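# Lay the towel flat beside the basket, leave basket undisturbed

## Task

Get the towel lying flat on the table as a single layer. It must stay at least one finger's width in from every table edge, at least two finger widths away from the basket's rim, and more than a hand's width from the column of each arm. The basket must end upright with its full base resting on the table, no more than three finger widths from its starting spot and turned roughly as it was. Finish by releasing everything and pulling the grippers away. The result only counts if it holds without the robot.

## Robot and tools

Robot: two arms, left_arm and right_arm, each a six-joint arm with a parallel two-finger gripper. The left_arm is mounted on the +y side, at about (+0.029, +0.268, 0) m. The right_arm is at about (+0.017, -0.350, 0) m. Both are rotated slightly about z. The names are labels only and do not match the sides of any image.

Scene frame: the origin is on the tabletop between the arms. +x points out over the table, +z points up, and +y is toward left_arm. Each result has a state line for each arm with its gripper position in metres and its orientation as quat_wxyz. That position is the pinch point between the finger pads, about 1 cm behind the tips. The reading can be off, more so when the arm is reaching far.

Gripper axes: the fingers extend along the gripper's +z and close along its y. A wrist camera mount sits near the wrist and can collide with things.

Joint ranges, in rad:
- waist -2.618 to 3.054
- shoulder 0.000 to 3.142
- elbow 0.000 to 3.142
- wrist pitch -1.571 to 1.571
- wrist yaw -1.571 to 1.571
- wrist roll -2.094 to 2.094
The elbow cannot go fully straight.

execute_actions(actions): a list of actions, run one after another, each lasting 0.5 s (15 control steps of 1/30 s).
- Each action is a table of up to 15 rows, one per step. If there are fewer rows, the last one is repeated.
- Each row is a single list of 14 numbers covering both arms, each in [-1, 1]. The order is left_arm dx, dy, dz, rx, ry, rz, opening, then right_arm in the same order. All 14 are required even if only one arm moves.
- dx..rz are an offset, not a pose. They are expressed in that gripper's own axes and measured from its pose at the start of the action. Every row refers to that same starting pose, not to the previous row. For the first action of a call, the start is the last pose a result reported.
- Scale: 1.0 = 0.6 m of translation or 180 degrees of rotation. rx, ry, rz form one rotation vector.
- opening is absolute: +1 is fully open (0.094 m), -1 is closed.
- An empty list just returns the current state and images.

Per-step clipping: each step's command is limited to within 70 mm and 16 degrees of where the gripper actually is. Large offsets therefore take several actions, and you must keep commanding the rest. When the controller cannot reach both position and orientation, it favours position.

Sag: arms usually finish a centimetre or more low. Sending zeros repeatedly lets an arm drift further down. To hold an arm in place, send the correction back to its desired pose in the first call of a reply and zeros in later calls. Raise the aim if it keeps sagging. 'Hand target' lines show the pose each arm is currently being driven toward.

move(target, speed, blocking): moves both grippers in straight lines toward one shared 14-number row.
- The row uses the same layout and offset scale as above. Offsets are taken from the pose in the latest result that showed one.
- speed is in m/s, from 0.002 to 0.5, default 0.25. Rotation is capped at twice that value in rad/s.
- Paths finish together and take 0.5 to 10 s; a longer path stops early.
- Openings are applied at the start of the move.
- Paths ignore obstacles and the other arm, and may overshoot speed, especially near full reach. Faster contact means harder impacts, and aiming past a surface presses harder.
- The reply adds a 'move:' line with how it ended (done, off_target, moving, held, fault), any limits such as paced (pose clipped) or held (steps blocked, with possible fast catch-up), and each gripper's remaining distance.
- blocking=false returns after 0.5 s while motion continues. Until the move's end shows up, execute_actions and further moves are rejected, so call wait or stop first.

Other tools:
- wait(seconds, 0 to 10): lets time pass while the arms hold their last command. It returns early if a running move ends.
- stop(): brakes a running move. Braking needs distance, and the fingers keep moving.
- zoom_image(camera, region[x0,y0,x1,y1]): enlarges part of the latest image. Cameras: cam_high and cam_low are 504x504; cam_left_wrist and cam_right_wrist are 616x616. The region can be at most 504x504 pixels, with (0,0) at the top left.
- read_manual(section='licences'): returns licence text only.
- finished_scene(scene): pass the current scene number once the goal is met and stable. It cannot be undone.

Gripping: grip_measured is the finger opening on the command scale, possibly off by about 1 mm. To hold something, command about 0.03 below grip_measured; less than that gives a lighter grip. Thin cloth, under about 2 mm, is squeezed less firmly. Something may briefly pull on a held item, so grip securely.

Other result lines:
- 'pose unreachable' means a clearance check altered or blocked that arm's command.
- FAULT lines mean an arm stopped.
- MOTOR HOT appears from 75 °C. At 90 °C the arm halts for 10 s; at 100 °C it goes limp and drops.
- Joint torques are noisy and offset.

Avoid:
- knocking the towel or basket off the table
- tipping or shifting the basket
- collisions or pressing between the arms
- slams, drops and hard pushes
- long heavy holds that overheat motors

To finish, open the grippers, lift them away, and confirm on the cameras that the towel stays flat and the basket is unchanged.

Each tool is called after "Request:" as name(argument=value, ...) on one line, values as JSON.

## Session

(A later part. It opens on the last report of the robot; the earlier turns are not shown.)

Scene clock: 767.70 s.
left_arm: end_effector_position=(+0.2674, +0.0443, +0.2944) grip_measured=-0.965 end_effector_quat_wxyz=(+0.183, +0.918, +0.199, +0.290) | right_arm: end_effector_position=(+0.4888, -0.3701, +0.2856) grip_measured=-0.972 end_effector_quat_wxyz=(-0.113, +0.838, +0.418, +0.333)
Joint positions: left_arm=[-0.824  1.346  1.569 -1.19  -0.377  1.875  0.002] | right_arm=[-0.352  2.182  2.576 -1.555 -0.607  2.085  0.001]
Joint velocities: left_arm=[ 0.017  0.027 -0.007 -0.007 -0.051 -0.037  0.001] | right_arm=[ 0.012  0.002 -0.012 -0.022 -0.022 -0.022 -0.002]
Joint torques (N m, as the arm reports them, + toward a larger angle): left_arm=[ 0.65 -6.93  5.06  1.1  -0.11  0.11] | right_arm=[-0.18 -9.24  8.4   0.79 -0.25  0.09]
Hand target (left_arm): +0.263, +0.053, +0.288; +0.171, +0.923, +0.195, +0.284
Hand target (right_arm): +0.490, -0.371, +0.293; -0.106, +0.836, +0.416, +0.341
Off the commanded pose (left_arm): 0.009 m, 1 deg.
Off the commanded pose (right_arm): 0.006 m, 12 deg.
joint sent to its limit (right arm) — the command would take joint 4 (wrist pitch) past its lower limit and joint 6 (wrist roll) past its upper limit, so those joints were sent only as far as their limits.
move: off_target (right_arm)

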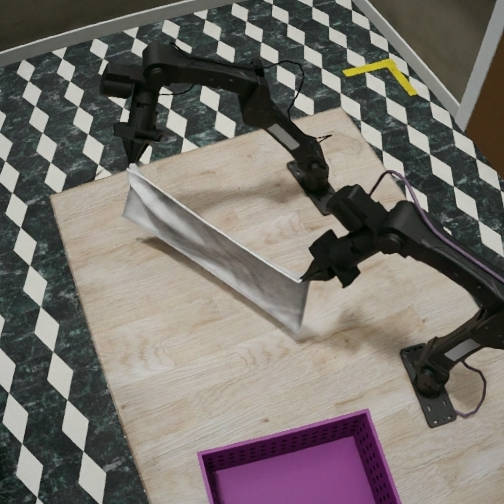

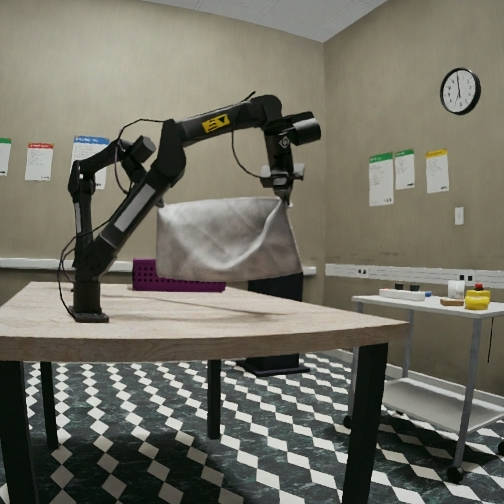

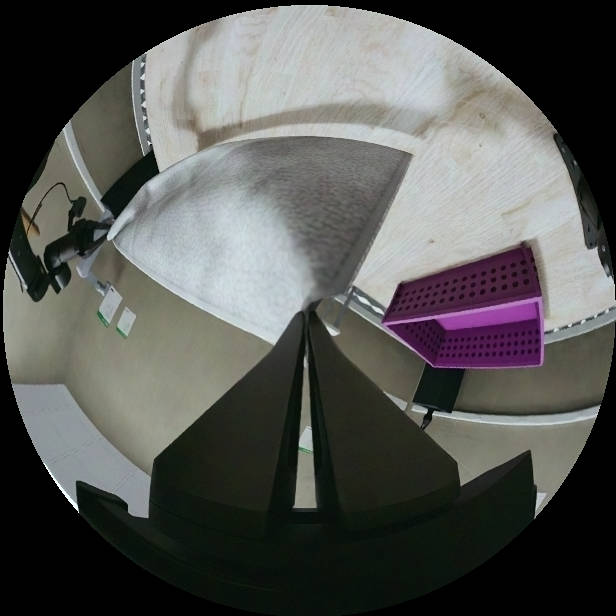

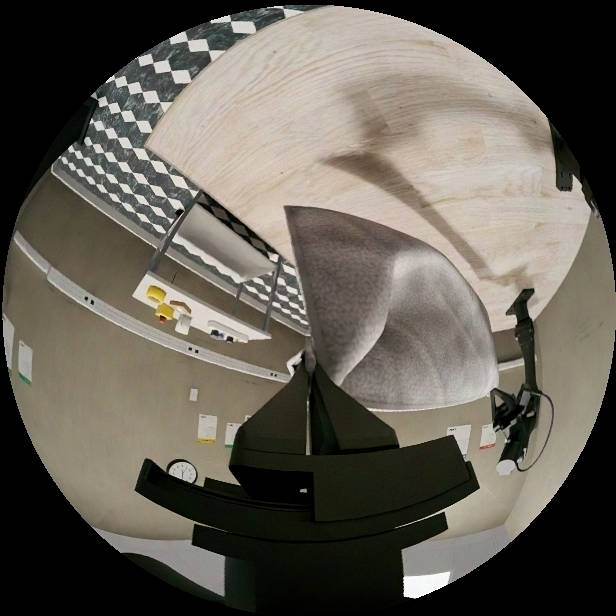

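Request:
move(target=[-0.1555,-0.0428,0.0317,0.064,-0.064,0,-1, -0.1453,-0.0523,0.002,0,-0.064,0.05,-1], speed=0.1)

Request:
zoom_image(camera="cam_high", region=[60, 100, 380, 400])

Request:
zoom_image(camera="cam_low", region=[90, 170, 350, 340])

Scene clock: 781.20 s.
left_arm: end_effector_position=(+0.2105, +0.0095, +0.2401) grip_measured=-0.965 end_effector_quat_wxyz=(+0.139, +0.950, +0.207, +0.190) | right_arm: end_effector_position=(+0.4269, -0.3965, +0.2108) grip_measured=-0.972 end_effector_quat_wxyz=(-0.123, +0.894, +0.372, +0.218)
Joint positions: left_arm=[-0.997  1.445  1.543 -1.298 -0.305  1.638  0.002] | right_arm=[-0.404  1.959  2.011 -1.434 -0.472  2.086  0.001]
Joint velocities: left_arm=[ 0.002  0.002 -0.007  0.037  0.007  0.022 -0.   ] | right_arm=[ 0.002  0.007 -0.007  0.007  0.037  0.007 -0.001]
Joint torques (N m, as the arm reports them, + toward a larger angle): left_arm=[-0.51 -5.58  5.19  0.58 -0.02 -0.06] | right_arm=[ -1.09 -10.97   5.9    0.68  -0.09   0.08]
Hand target (left_arm): +0.202, +0.017, +0.227; +0.110, +0.956, +0.205, +0.176
Hand target (right_arm): +0.426, -0.404, +0.225; -0.099, +0.894, +0.367, +0.236
Off the commanded pose (left_arm): 0.019 m, 4 deg.
Off the commanded pose (right_arm): 0.016 m, 4 deg.
joint sent to its limit (right arm) — the command would take joint 6 (wrist roll) past its upper limit, so that joint was sent only as far as its limit.
move: off_target (left_arm, right_arm)

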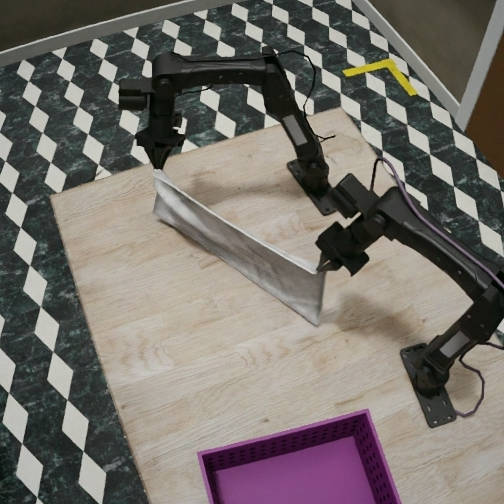

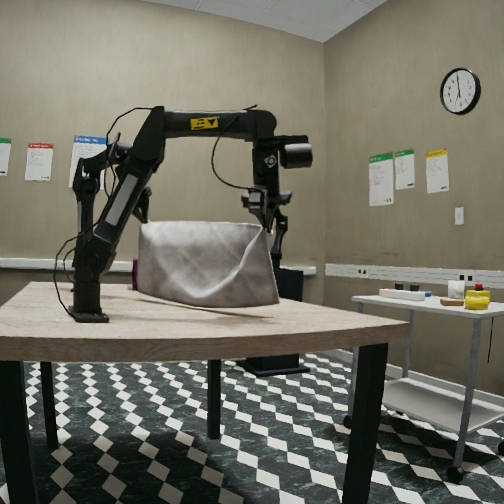

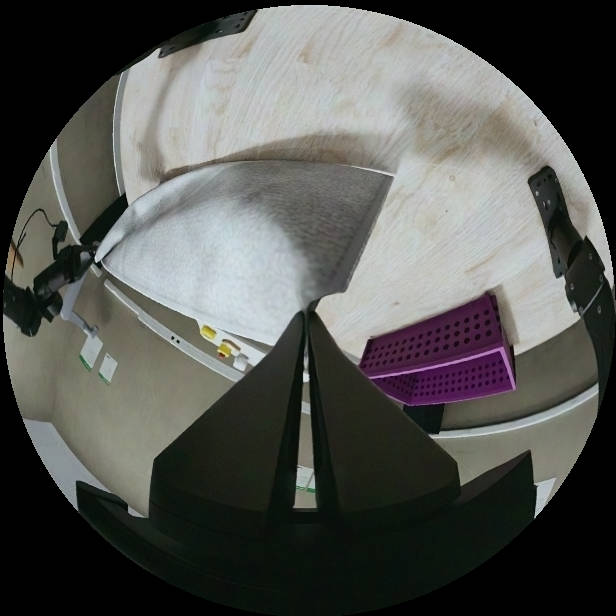

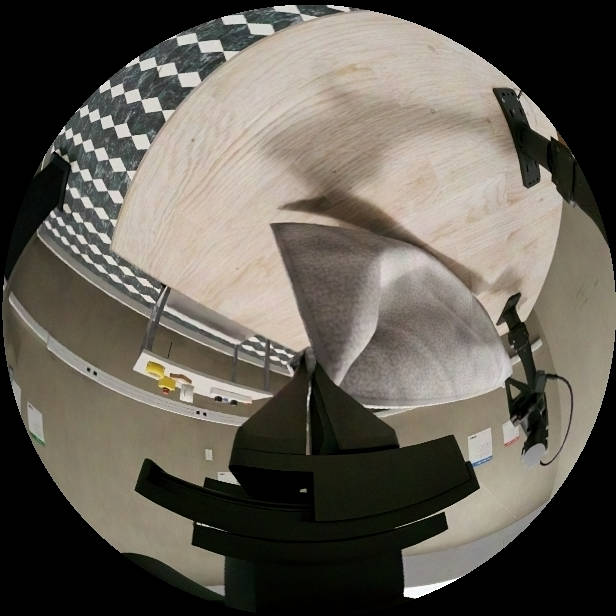

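Region (60, 100, 380, 400) of cam_high's 504x504 image, scaled by 1.575, with more detail than that image has; it fills the top 472 rows of this view, and the rest is white.

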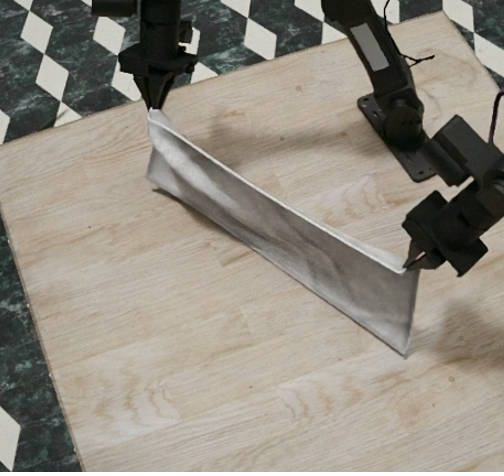

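Region (90, 170, 350, 340) of cam_low's 504x504 image, scaled by 1.938, with more detail than that image has; it fills the top 330 rows of this view, and the rest is white.

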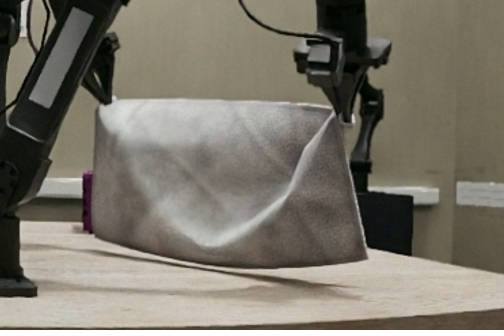

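Request:
move(target=[-0.1307,-0.0585,0.1018,0.08,-0.064,0,-1, -0.1228,-0.0097,0.0398,0,-0.08,0.03,-1], speed=0.08)

Request:
zoom_image(camera="cam_high", region=[60, 100, 380, 400])

Request:
zoom_image(camera="cam_low", region=[90, 170, 350, 340])

Scene clock: 794.77 s.
left_arm: end_effector_position=(+0.1670, -0.0143, +0.1624) grip_measured=-0.965 end_effector_quat_wxyz=(+0.065, +0.971, +0.214, +0.081) | right_arm: end_effector_position=(+0.3825, -0.4187, +0.1447) grip_measured=-0.972 end_effector_quat_wxyz=(-0.112, +0.924, +0.354, +0.086)
Joint positions: left_arm=[-1.063  1.589  1.443 -1.27  -0.14   1.521  0.002] | right_arm=[-0.413  1.957  1.808 -1.431 -0.283  2.086  0.001]
Joint velocities: left_arm=[-0.007 -0.002  0.007 -0.022  0.022 -0.022 -0.001] | right_arm=[-0.002  0.007 -0.012 -0.022 -0.037  0.007 -0.001]
Joint torques (N m, as the arm reports them, + toward a larger angle): left_arm=[-0.59 -6.98  5.08  0.38  0.1  -0.07] | right_arm=[ -1.05 -10.87   5.75   0.37   0.03   0.08]
Hand target (left_arm): +0.158, -0.007, +0.151; +0.040, +0.974, +0.213, +0.067
Hand target (right_arm): +0.383, -0.428, +0.155; -0.088, +0.928, +0.348, +0.099
Off the commanded pose (left_arm): 0.017 m, 3 deg.
Off the commanded pose (right_arm): 0.014 m, 4 deg.
joint sent to its limit (right arm) — the command would take joint 6 (wrist roll) past its upper limit, so that joint was sent only as far as its limit.
move: off_target (left_arm, right_arm)

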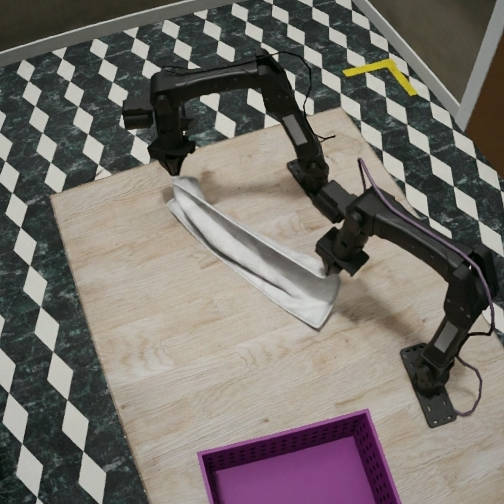

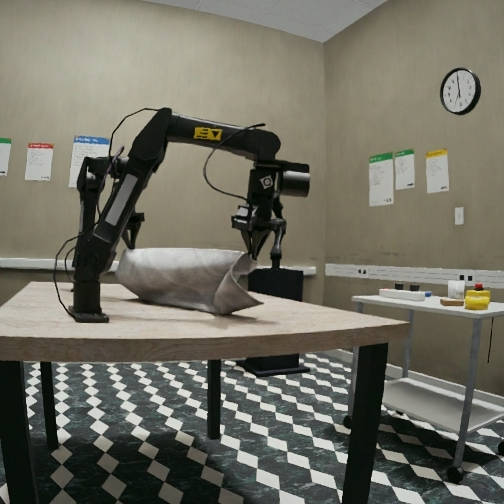

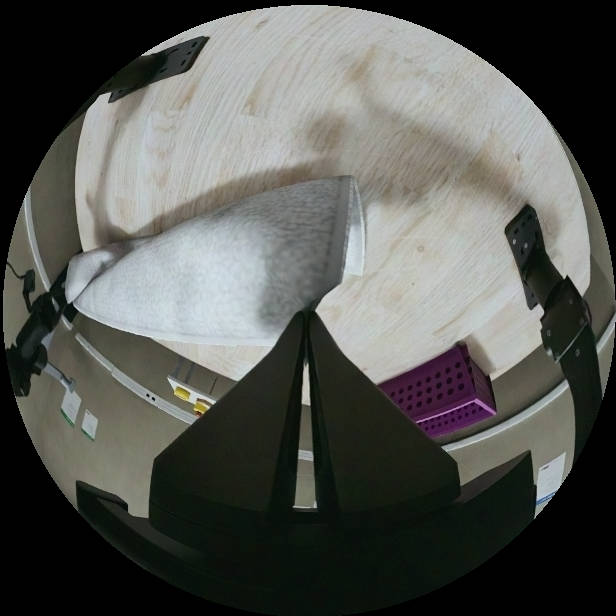

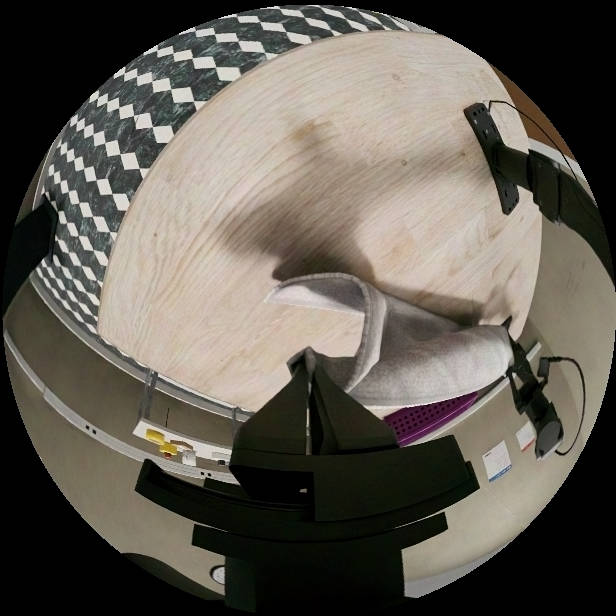

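Region (60, 100, 380, 400) of cam_high's 504x504 image, scaled by 1.575, with more detail than that image has; it fills the top 472 rows of this view, and the rest is white.

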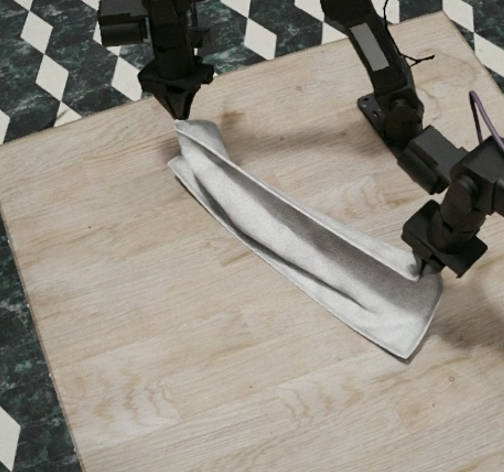

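Region (90, 170, 350, 340) of cam_low's 504x504 image, scaled by 1.938, with more detail than that image has; it fills the top 330 rows of this view, and the rest is white.

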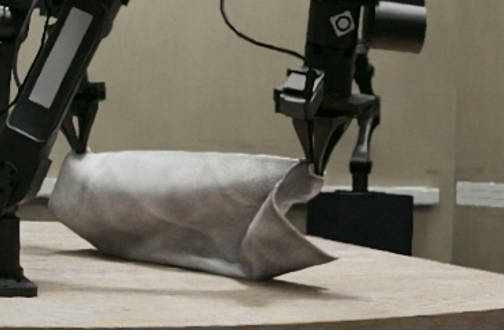

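Request:
zoom_image(camera="cam_right_wrist", region=[230, 240, 470, 440])

Request:
zoom_image(camera="cam_left_wrist", region=[200, 160, 440, 360])

Region (230, 240, 470, 440) of cam_right_wrist's 616x616 image, scaled by 2.100, with more detail than that image has.

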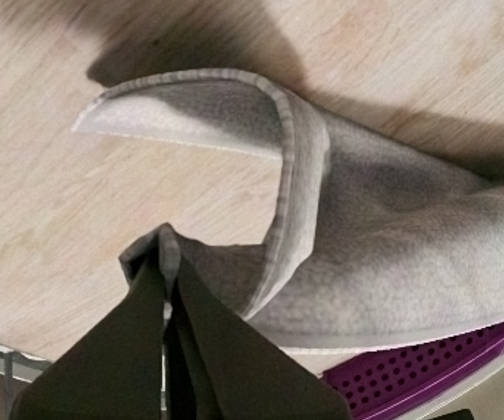

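Region (200, 160, 440, 360) of cam_left_wrist's 616x616 image, scaled by 2.100, with more detail than that image has.

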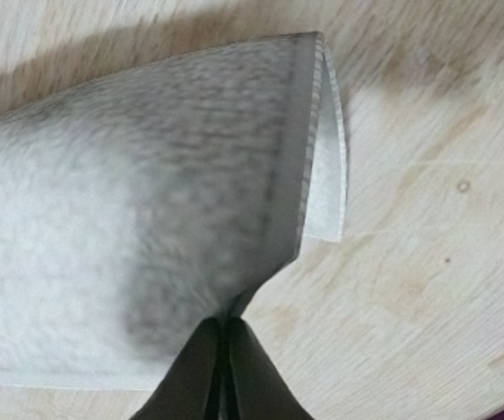

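Request:
execute_actions(actions=[])

Scene clock: 833.57 s.
left_arm: end_effector_position=(+0.1668, -0.0145, +0.1624) grip_measured=-0.965 end_effector_quat_wxyz=(+0.065, +0.971, +0.214, +0.080) | right_arm: end_effector_position=(+0.3824, -0.4189, +0.1446) grip_measured=-0.972 end_effector_quat_wxyz=(-0.112, +0.924, +0.354, +0.086)
Joint positions: left_arm=[-1.063  1.589  1.443 -1.27  -0.138  1.521  0.002] | right_arm=[-0.413  1.957  1.808 -1.431 -0.282  2.086  0.001]
Joint velocities: left_arm=[ 0.002 -0.012 -0.002 -0.022  0.037 -0.007 -0.   ] | right_arm=[-0.012 -0.002 -0.022 -0.051 -0.037  0.007  0.001]
Joint torques (N m, as the arm reports them, + toward a larger angle): left_arm=[-0.6  -7.07  4.97  0.38  0.09 -0.07] | right_arm=[ -1.11 -10.79   5.76   0.36   0.04   0.08]
Hand target (left_arm): +0.158, -0.007, +0.151; +0.040, +0.974, +0.213, +0.067
Hand target (right_arm): +0.383, -0.428, +0.155; -0.088, +0.928, +0.348, +0.099
Off the commanded pose (left_arm): 0.017 m, 3 deg.
Off the commanded pose (right_arm): 0.014 m, 4 deg.

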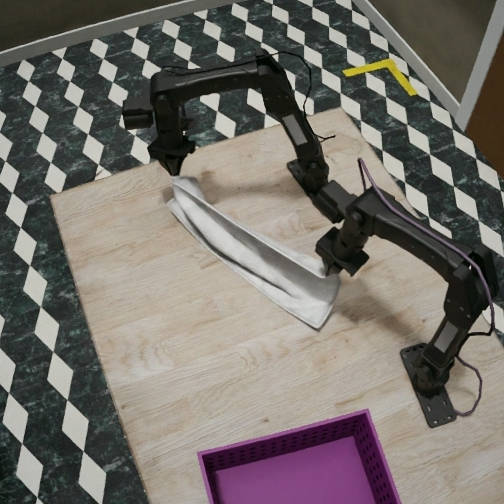

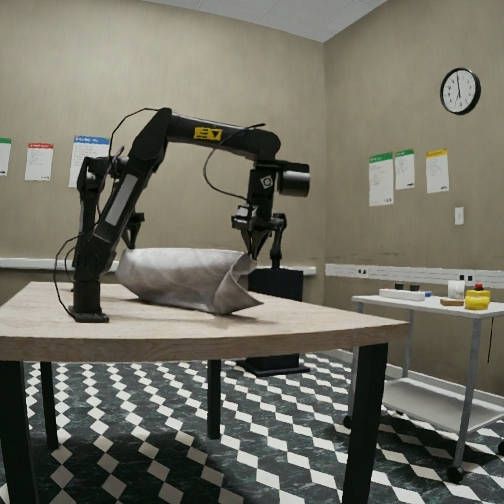

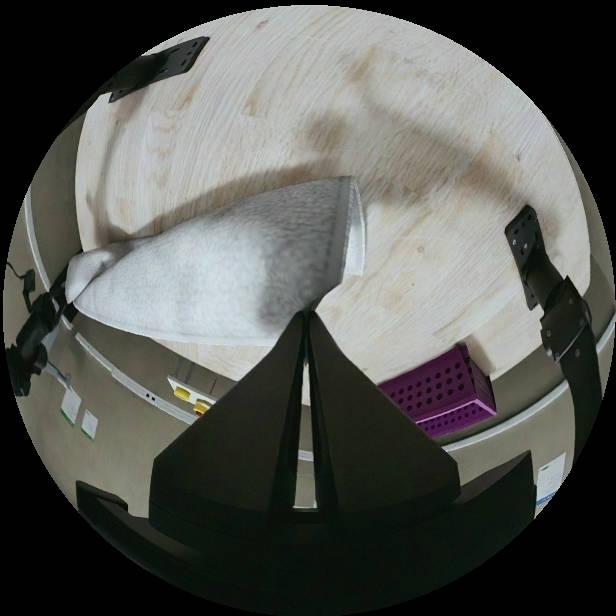

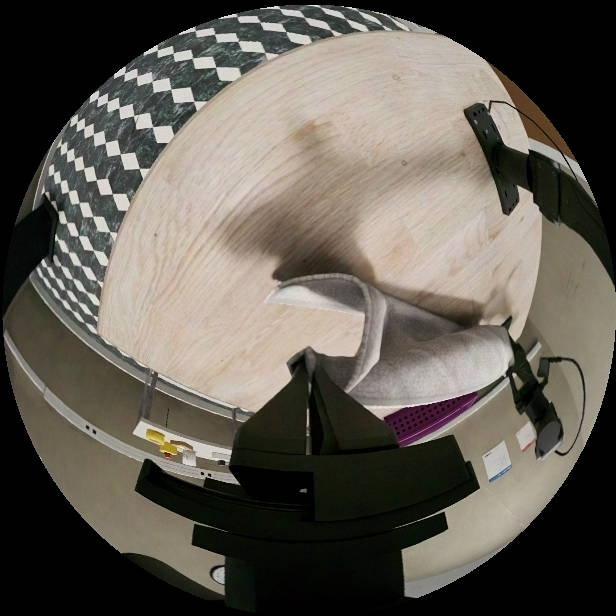

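Request:
move(target=[-0.2008,-0.0188,0.0592,0.03,-0.03,0,-1, -0.1943,-0.025,0.007,0,-0.05,0.05,-1], speed=0.4)

Request:
zoom_image(camera="cam_high", region=[100, 100, 420, 400])

Request:
zoom_image(camera="cam_low", region=[60, 170, 320, 340])

Scene clock: 843.77 s.
left_arm: end_effector_position=(+0.0665, -0.0700, +0.1158) grip_measured=-0.965 end_effector_quat_wxyz=(+0.051, +0.976, +0.209, +0.036) | right_arm: end_effector_position=(+0.2838, -0.4733, +0.1080) grip_measured=-0.972 end_effector_quat_wxyz=(-0.118, +0.951, +0.285, -0.010)
Joint positions: left_arm=[-1.372  1.747  1.443 -1.177 -0.086  1.217  0.002] | right_arm=[-0.616  1.829  1.495 -1.424 -0.148  2.021  0.001]
Joint velocities: left_arm=[-0.002  0.002 -0.007 -0.037 -0.037  0.037 -0.   ] | right_arm=[-0.012  0.007  0.012 -0.037 -0.051 -0.022 -0.   ]
Joint torques (N m, as the arm reports them, + toward a larger angle): left_arm=[-0.01 -9.57  6.15  0.18  0.24 -0.13] | right_arm=[-0.18 -9.51  5.62  0.12  0.16  0.04]
Hand target (left_arm): +0.061, -0.061, +0.112; +0.032, +0.976, +0.214, +0.025
Hand target (right_arm): +0.286, -0.481, +0.115; -0.089, +0.953, +0.288, +0.002
Off the commanded pose (left_arm): 0.014 m, 3 deg.
Off the commanded pose (right_arm): 0.011 m, 4 deg.
move: off_target (left_arm, right_arm)

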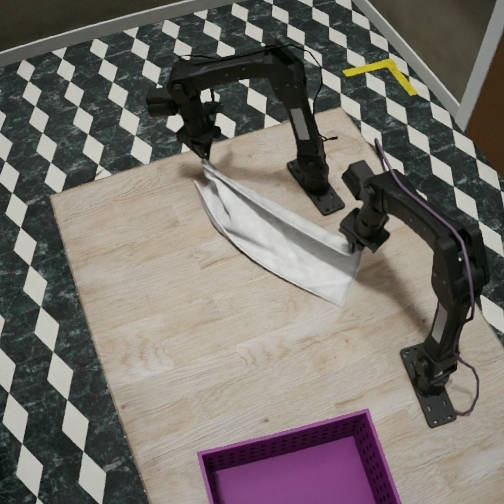

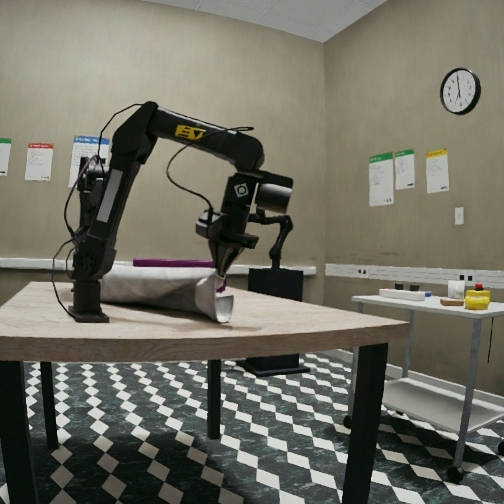

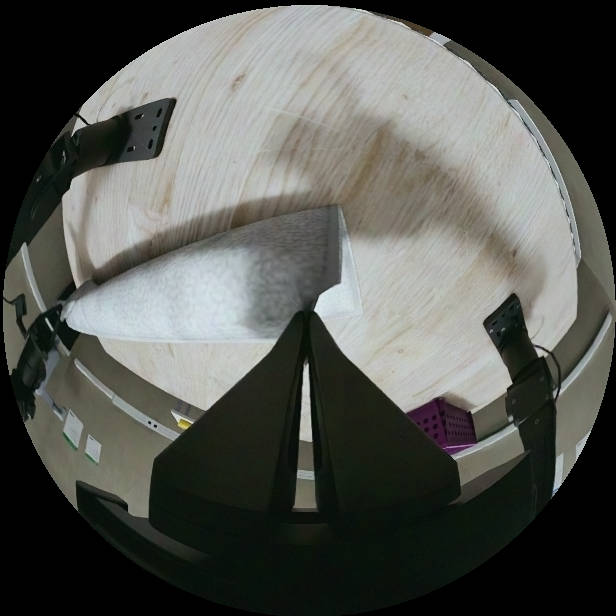

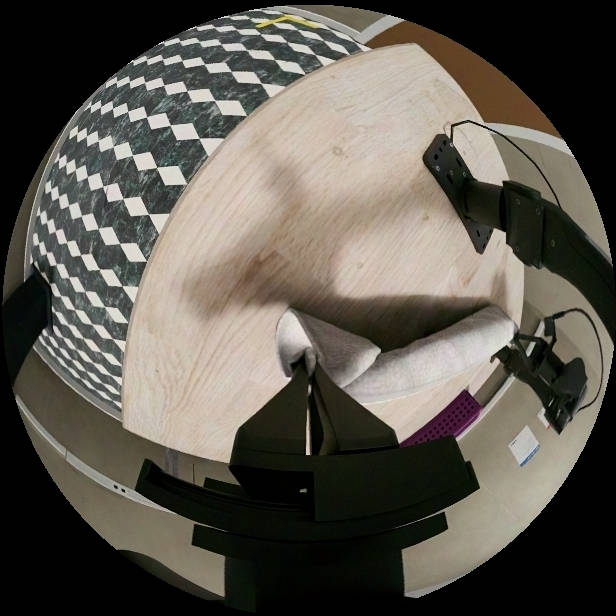

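Region (100, 100, 420, 400) of cam_high's 504x504 image, scaled by 1.575, with more detail than that image has; it fills the top 472 rows of this view, and the rest is white.

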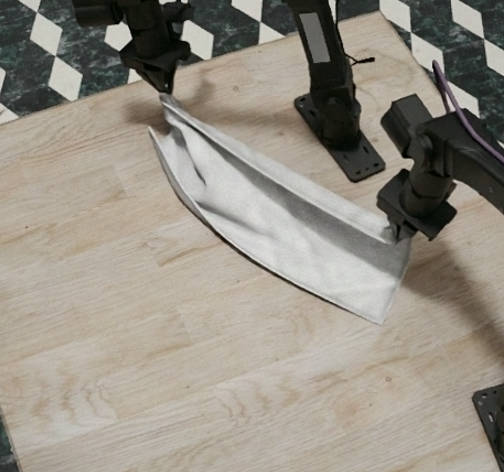

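Region (60, 170, 320, 340) of cam_low's 504x504 image, scaled by 1.938, with more detail than that image has; it fills the top 330 rows of this view, and the rest is white.

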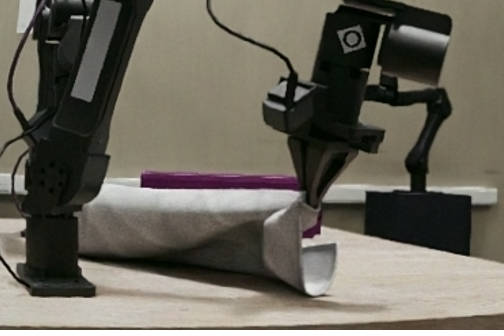

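Request:
execute_actions(actions=[[[0,0,-0.005,0,0,0,-1, 0,0,-0.01,0,0,0,-0.9],[0,0,-0.005,0,0,0,-1, 0,0,-0.01,0,0,0,-0.85],[0,0,-0.005,0,0,0,-1, 0,0,-0.01,0,0,0,-0.8],[0,0,-0.005,0,0,0,-1, 0,0,-0.01,0,0,0,-0.7],[0,0,-0.005,0,0,0,-1, 0,0,-0.01,0,0,0,-0.6],[0,0,-0.005,0,0,0,-1, 0,0,-0.01,0,0,0,-0.5],[0,0,-0.005,0,0,0,-1, 0,0,-0.01,0,0,0,-0.4],[0,0,-0.005,0,0,0,-1, 0,0,-0.01,0,0,0,-0.3]],[[0,0,0,0,0,0,-1, 0,0,-0.05,0,0,0,-0.2]]])

Request:
zoom_image(camera="cam_high", region=[100, 100, 420, 400])

Request:
zoom_image(camera="cam_low", region=[60, 170, 320, 340])

Scene clock: 863.00 s.
left_arm: end_effector_position=(+0.0666, -0.0706, +0.1159) grip_measured=-0.965 end_effector_quat_wxyz=(+0.052, +0.976, +0.210, +0.036) | right_arm: end_effector_position=(+0.2869, -0.4751, +0.1336) grip_measured=-0.203 end_effector_quat_wxyz=(-0.120, +0.950, +0.289, -0.010)
Joint positions: left_arm=[-1.372  1.747  1.443 -1.174 -0.086  1.214  0.002] | right_arm=[-0.616  1.842  1.612 -1.531 -0.148  2.012  0.037]
Joint velocities: left_arm=[ 0.012 -0.002 -0.017  0.022  0.037  0.037 -0.   ] | right_arm=[ 0.002  0.002  0.007 -0.022 -0.066 -0.051 -0.001]
Joint torques (N m, as the arm reports them, + toward a larger angle): left_arm=[ 0.   -9.51  7.34  0.46 -0.05 -0.01] | right_arm=[-1.04 -6.63  8.13 -0.2  -0.04 -0.03]
Hand target (left_arm): +0.067, -0.071, +0.116; +0.052, +0.976, +0.210, +0.036
Hand target (right_arm): +0.285, -0.479, +0.137; -0.121, +0.951, +0.285, -0.012
Off the commanded pose (left_arm): 0.000 m, 0 deg.
Off the commanded pose (right_arm): 0.006 m, 1 deg.

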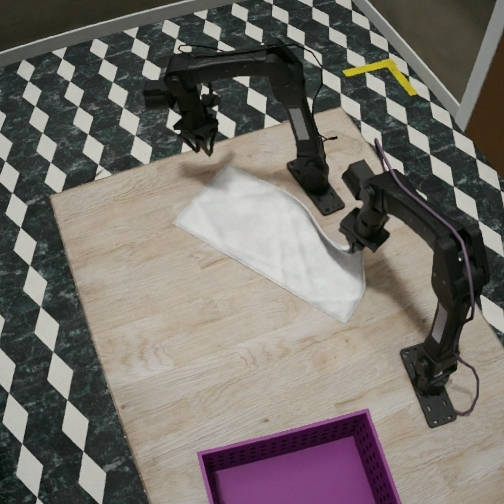

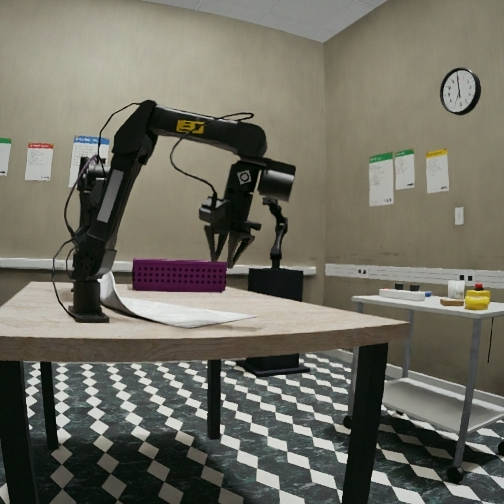

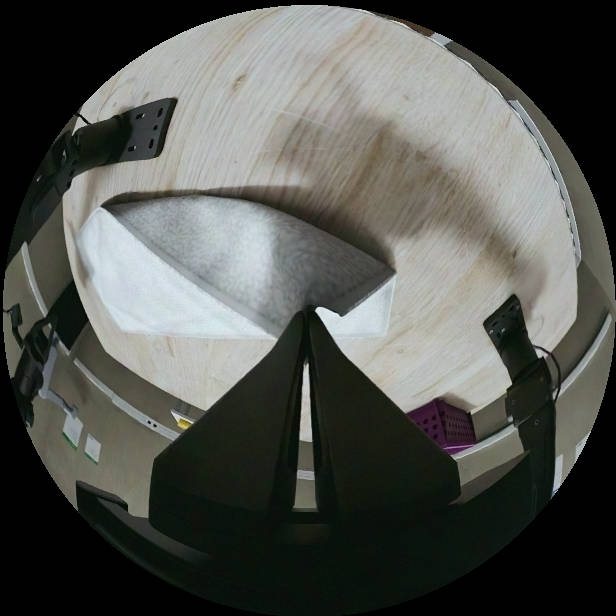

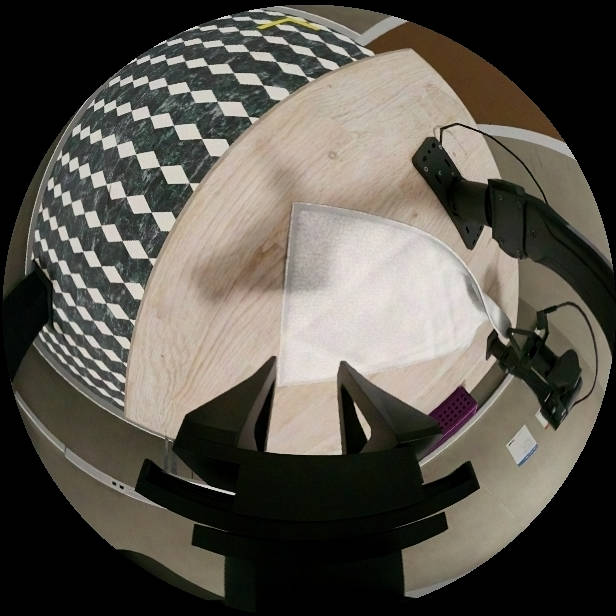

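Region (100, 100, 420, 400) of cam_high's 504x504 image, scaled by 1.575, with more detail than that image has; it fills the top 472 rows of this view, and the rest is white.

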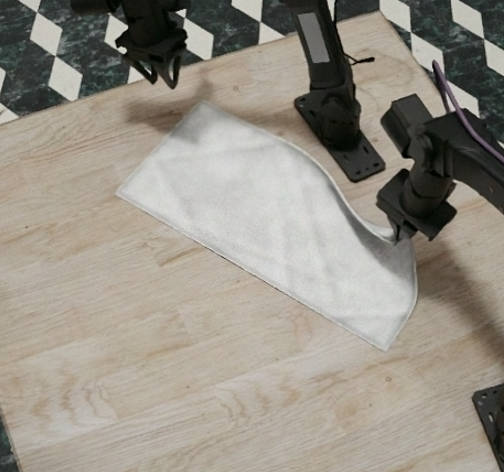

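Region (60, 170, 320, 340) of cam_low's 504x504 image, scaled by 1.938, with more detail than that image has; it fills the top 330 rows of this view, and the rest is white.

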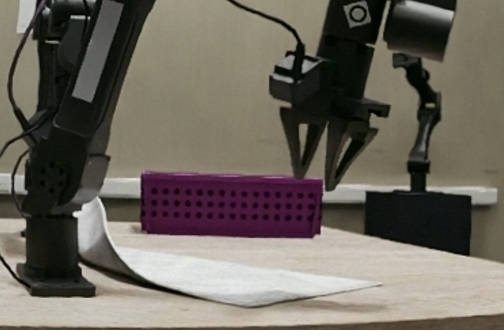

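Request:
move(target=[0,0,-0.005,0,0,0,-1, 0.0632,-0.2732,0.1697,-0.0658,-0.0444,-0.376,0.4], speed=0.3)

Scene clock: 902.60 s.
left_arm: end_effector_position=(+0.0666, -0.0706, +0.1159) grip_measured=-0.965 end_effector_quat_wxyz=(+0.052, +0.976, +0.210, +0.036) | right_arm: end_effector_position=(+0.2189, -0.2977, +0.0734) grip_measured=+0.398 end_effector_quat_wxyz=(-0.012, +0.639, +0.769, +0.023)
Joint positions: left_arm=[-1.372  1.747  1.443 -1.174 -0.086  1.214  0.002] | right_arm=[ 0.118  1.329  0.875 -1.096 -0.048  1.598  0.066]
Joint velocities: left_arm=[-0.002 -0.007 -0.012 -0.037 -0.066  0.037 -0.   ] | right_arm=[ 0.012  0.002 -0.017  0.007 -0.081 -0.022  0.001]
Joint torques (N m, as the arm reports them, + toward a larger angle): left_arm=[-0.07 -9.72  8.11  0.33 -0.04  0.04] | right_arm=[ 0.76 -5.42  5.53  0.28  0.11 -0.09]
Hand target (left_arm): +0.066, -0.070, +0.119; +0.052, +0.976, +0.210, +0.036
Hand target (right_arm): +0.220, -0.298, +0.077; +0.004, +0.633, +0.774, +0.031
Off the commanded pose (left_arm): 0.003 m, 0 deg.
Off the commanded pose (right_arm): 0.003 m, 2 deg.
move: done

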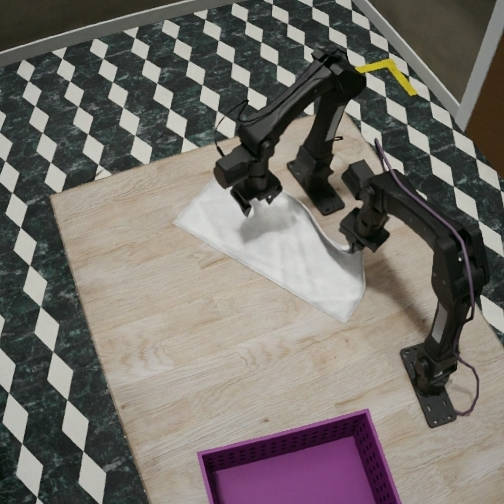

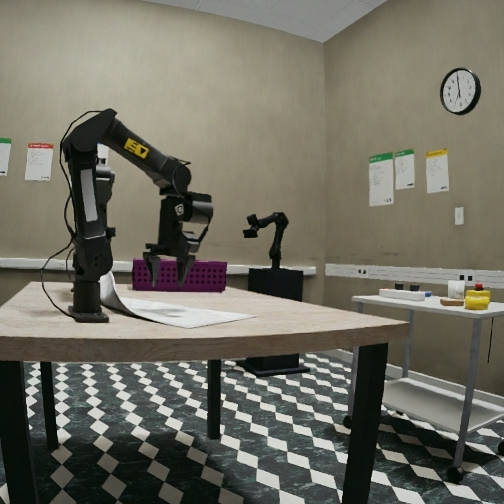

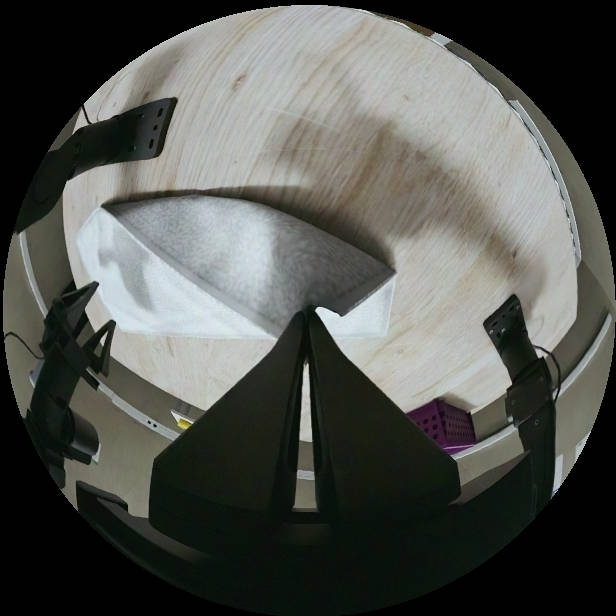

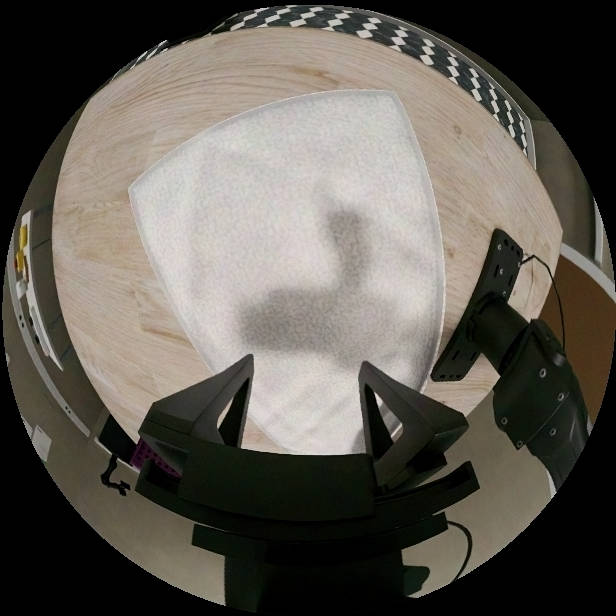

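Request:
move(target=[0,0,-0.005,0,0,0,-1, 0.0343,-0.0453,0.0898,0,0,0,0.4], speed=0.08)

Scene clock: 910.13 s.
left_arm: end_effector_position=(+0.0666, -0.0706, +0.1159) grip_measured=-0.965 end_effector_quat_wxyz=(+0.052, +0.976, +0.210, +0.036) | right_arm: end_effector_position=(+0.1863, -0.2825, +0.0167) grip_measured=+0.398 end_effector_quat_wxyz=(-0.022, +0.641, +0.767, +0.010)
Joint positions: left_arm=[-1.372  1.747  1.443 -1.174 -0.086  1.214  0.002] | right_arm=[ 0.238  1.329  0.637 -0.885 -0.048  1.722  0.066]
Joint velocities: left_arm=[-0.007 -0.007 -0.017 -0.022  0.007  0.037 -0.001] | right_arm=[ 0.012 -0.022 -0.007  0.007 -0.037  0.007 -0.001]
Joint torques (N m, as the arm reports them, + toward a larger angle): left_arm=[ 0.07 -9.72  8.19  0.32 -0.08  0.01] | right_arm=[ 0.89 -5.01  5.13  0.29 -0.03  0.01]
Hand target (left_arm): +0.066, -0.070, +0.119; +0.052, +0.976, +0.210, +0.036
Hand target (right_arm): +0.188, -0.279, +0.020; -0.014, +0.639, +0.768, +0.024
Off the commanded pose (left_arm): 0.003 m, 0 deg.
Off the commanded pose (right_arm): 0.005 m, 2 deg.
move: done

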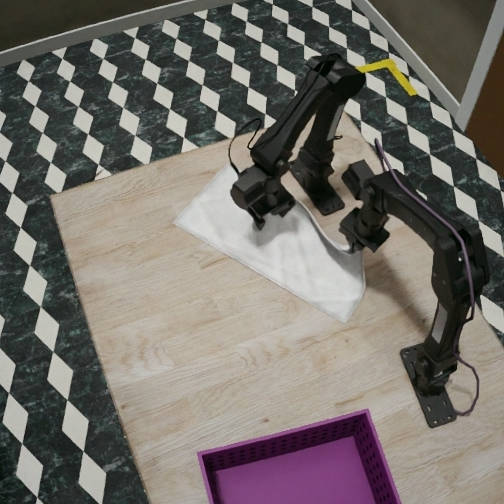

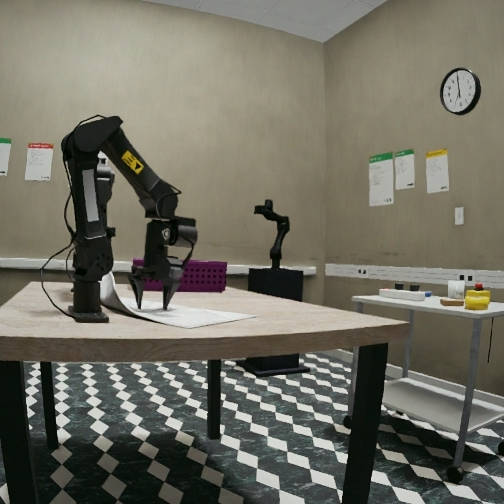

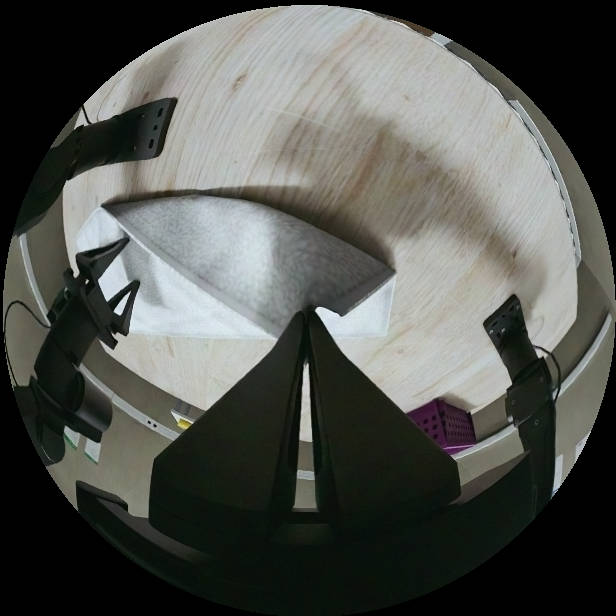

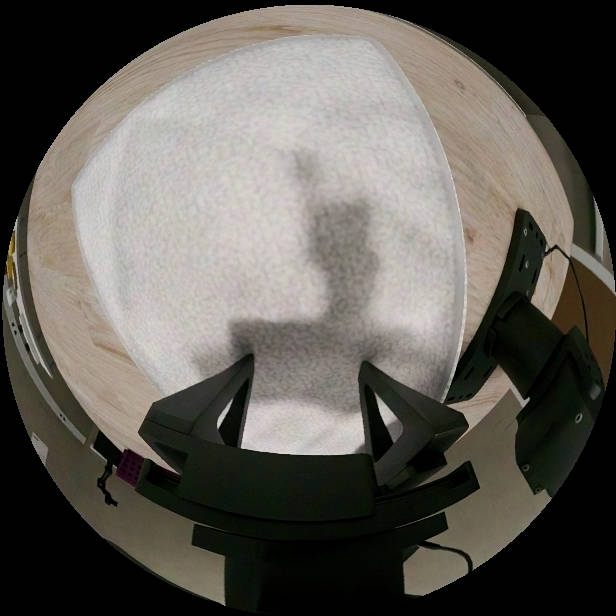

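Request:
move(target=[0.125,-0.0092,0,0,0,0,-1, 0.039,0.119,0.0103,0,0,0,0.4], speed=0.06)

Scene clock: 917.57 s.
left_arm: end_effector_position=(+0.1346, -0.0396, +0.1203) grip_measured=-0.965 end_effector_quat_wxyz=(+0.054, +0.975, +0.213, +0.043) | right_arm: end_effector_position=(+0.2401, -0.2547, +0.0162) grip_measured=+0.398 end_effector_quat_wxyz=(-0.029, +0.644, +0.764, -0.003)
Joint positions: left_arm=[-1.15   1.667  1.368 -1.157 -0.078  1.43   0.002] | right_arm=[ 0.275  1.6    0.873 -0.875 -0.048  1.767  0.066]
Joint velocities: left_arm=[-0.007 -0.017 -0.007  0.022  0.037 -0.007 -0.001] | right_arm=[ 0.007  0.007 -0.002 -0.022  0.007 -0.007  0.   ]
Joint torques (N m, as the arm reports them, + toward a larger angle): left_arm=[ 0.48 -9.9   5.02  0.52  0.14  0.1 ] | right_arm=[ 0.93 -2.31  6.84  0.57 -0.03  0.09]
Hand target (left_arm): +0.132, -0.034, +0.118; +0.051, +0.976, +0.210, +0.036
Hand target (right_arm): +0.252, -0.247, +0.011; -0.022, +0.641, +0.767, +0.010
Off the commanded pose (left_arm): 0.006 m, 1 deg.
Off the commanded pose (right_arm): 0.016 m, 2 deg.
move: off_target (right_arm)

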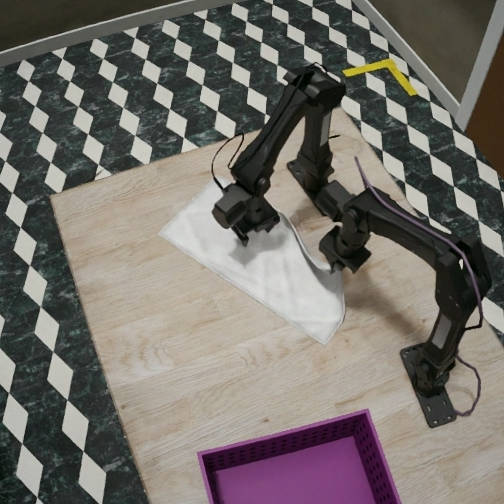

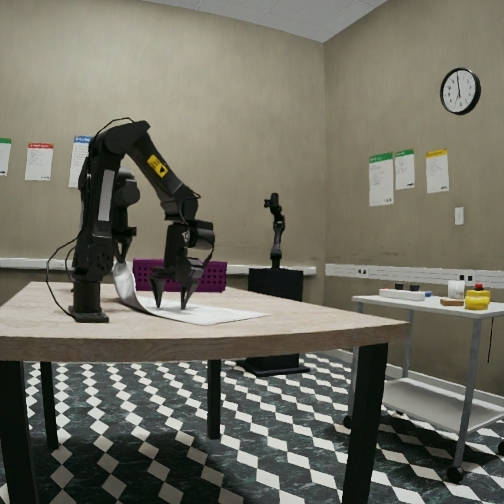

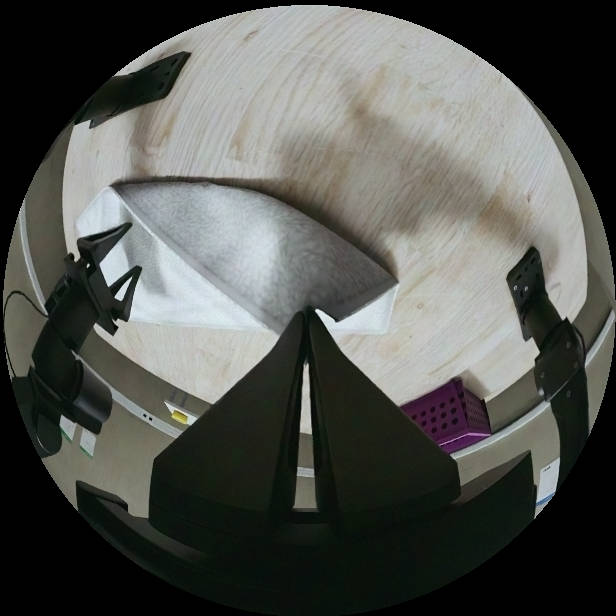

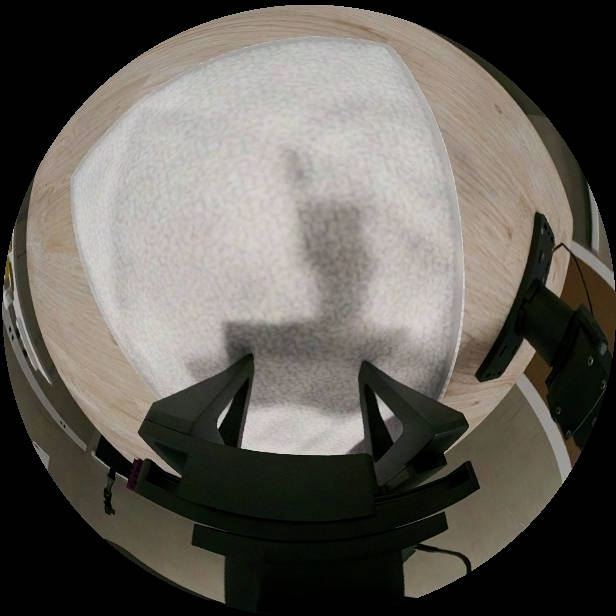

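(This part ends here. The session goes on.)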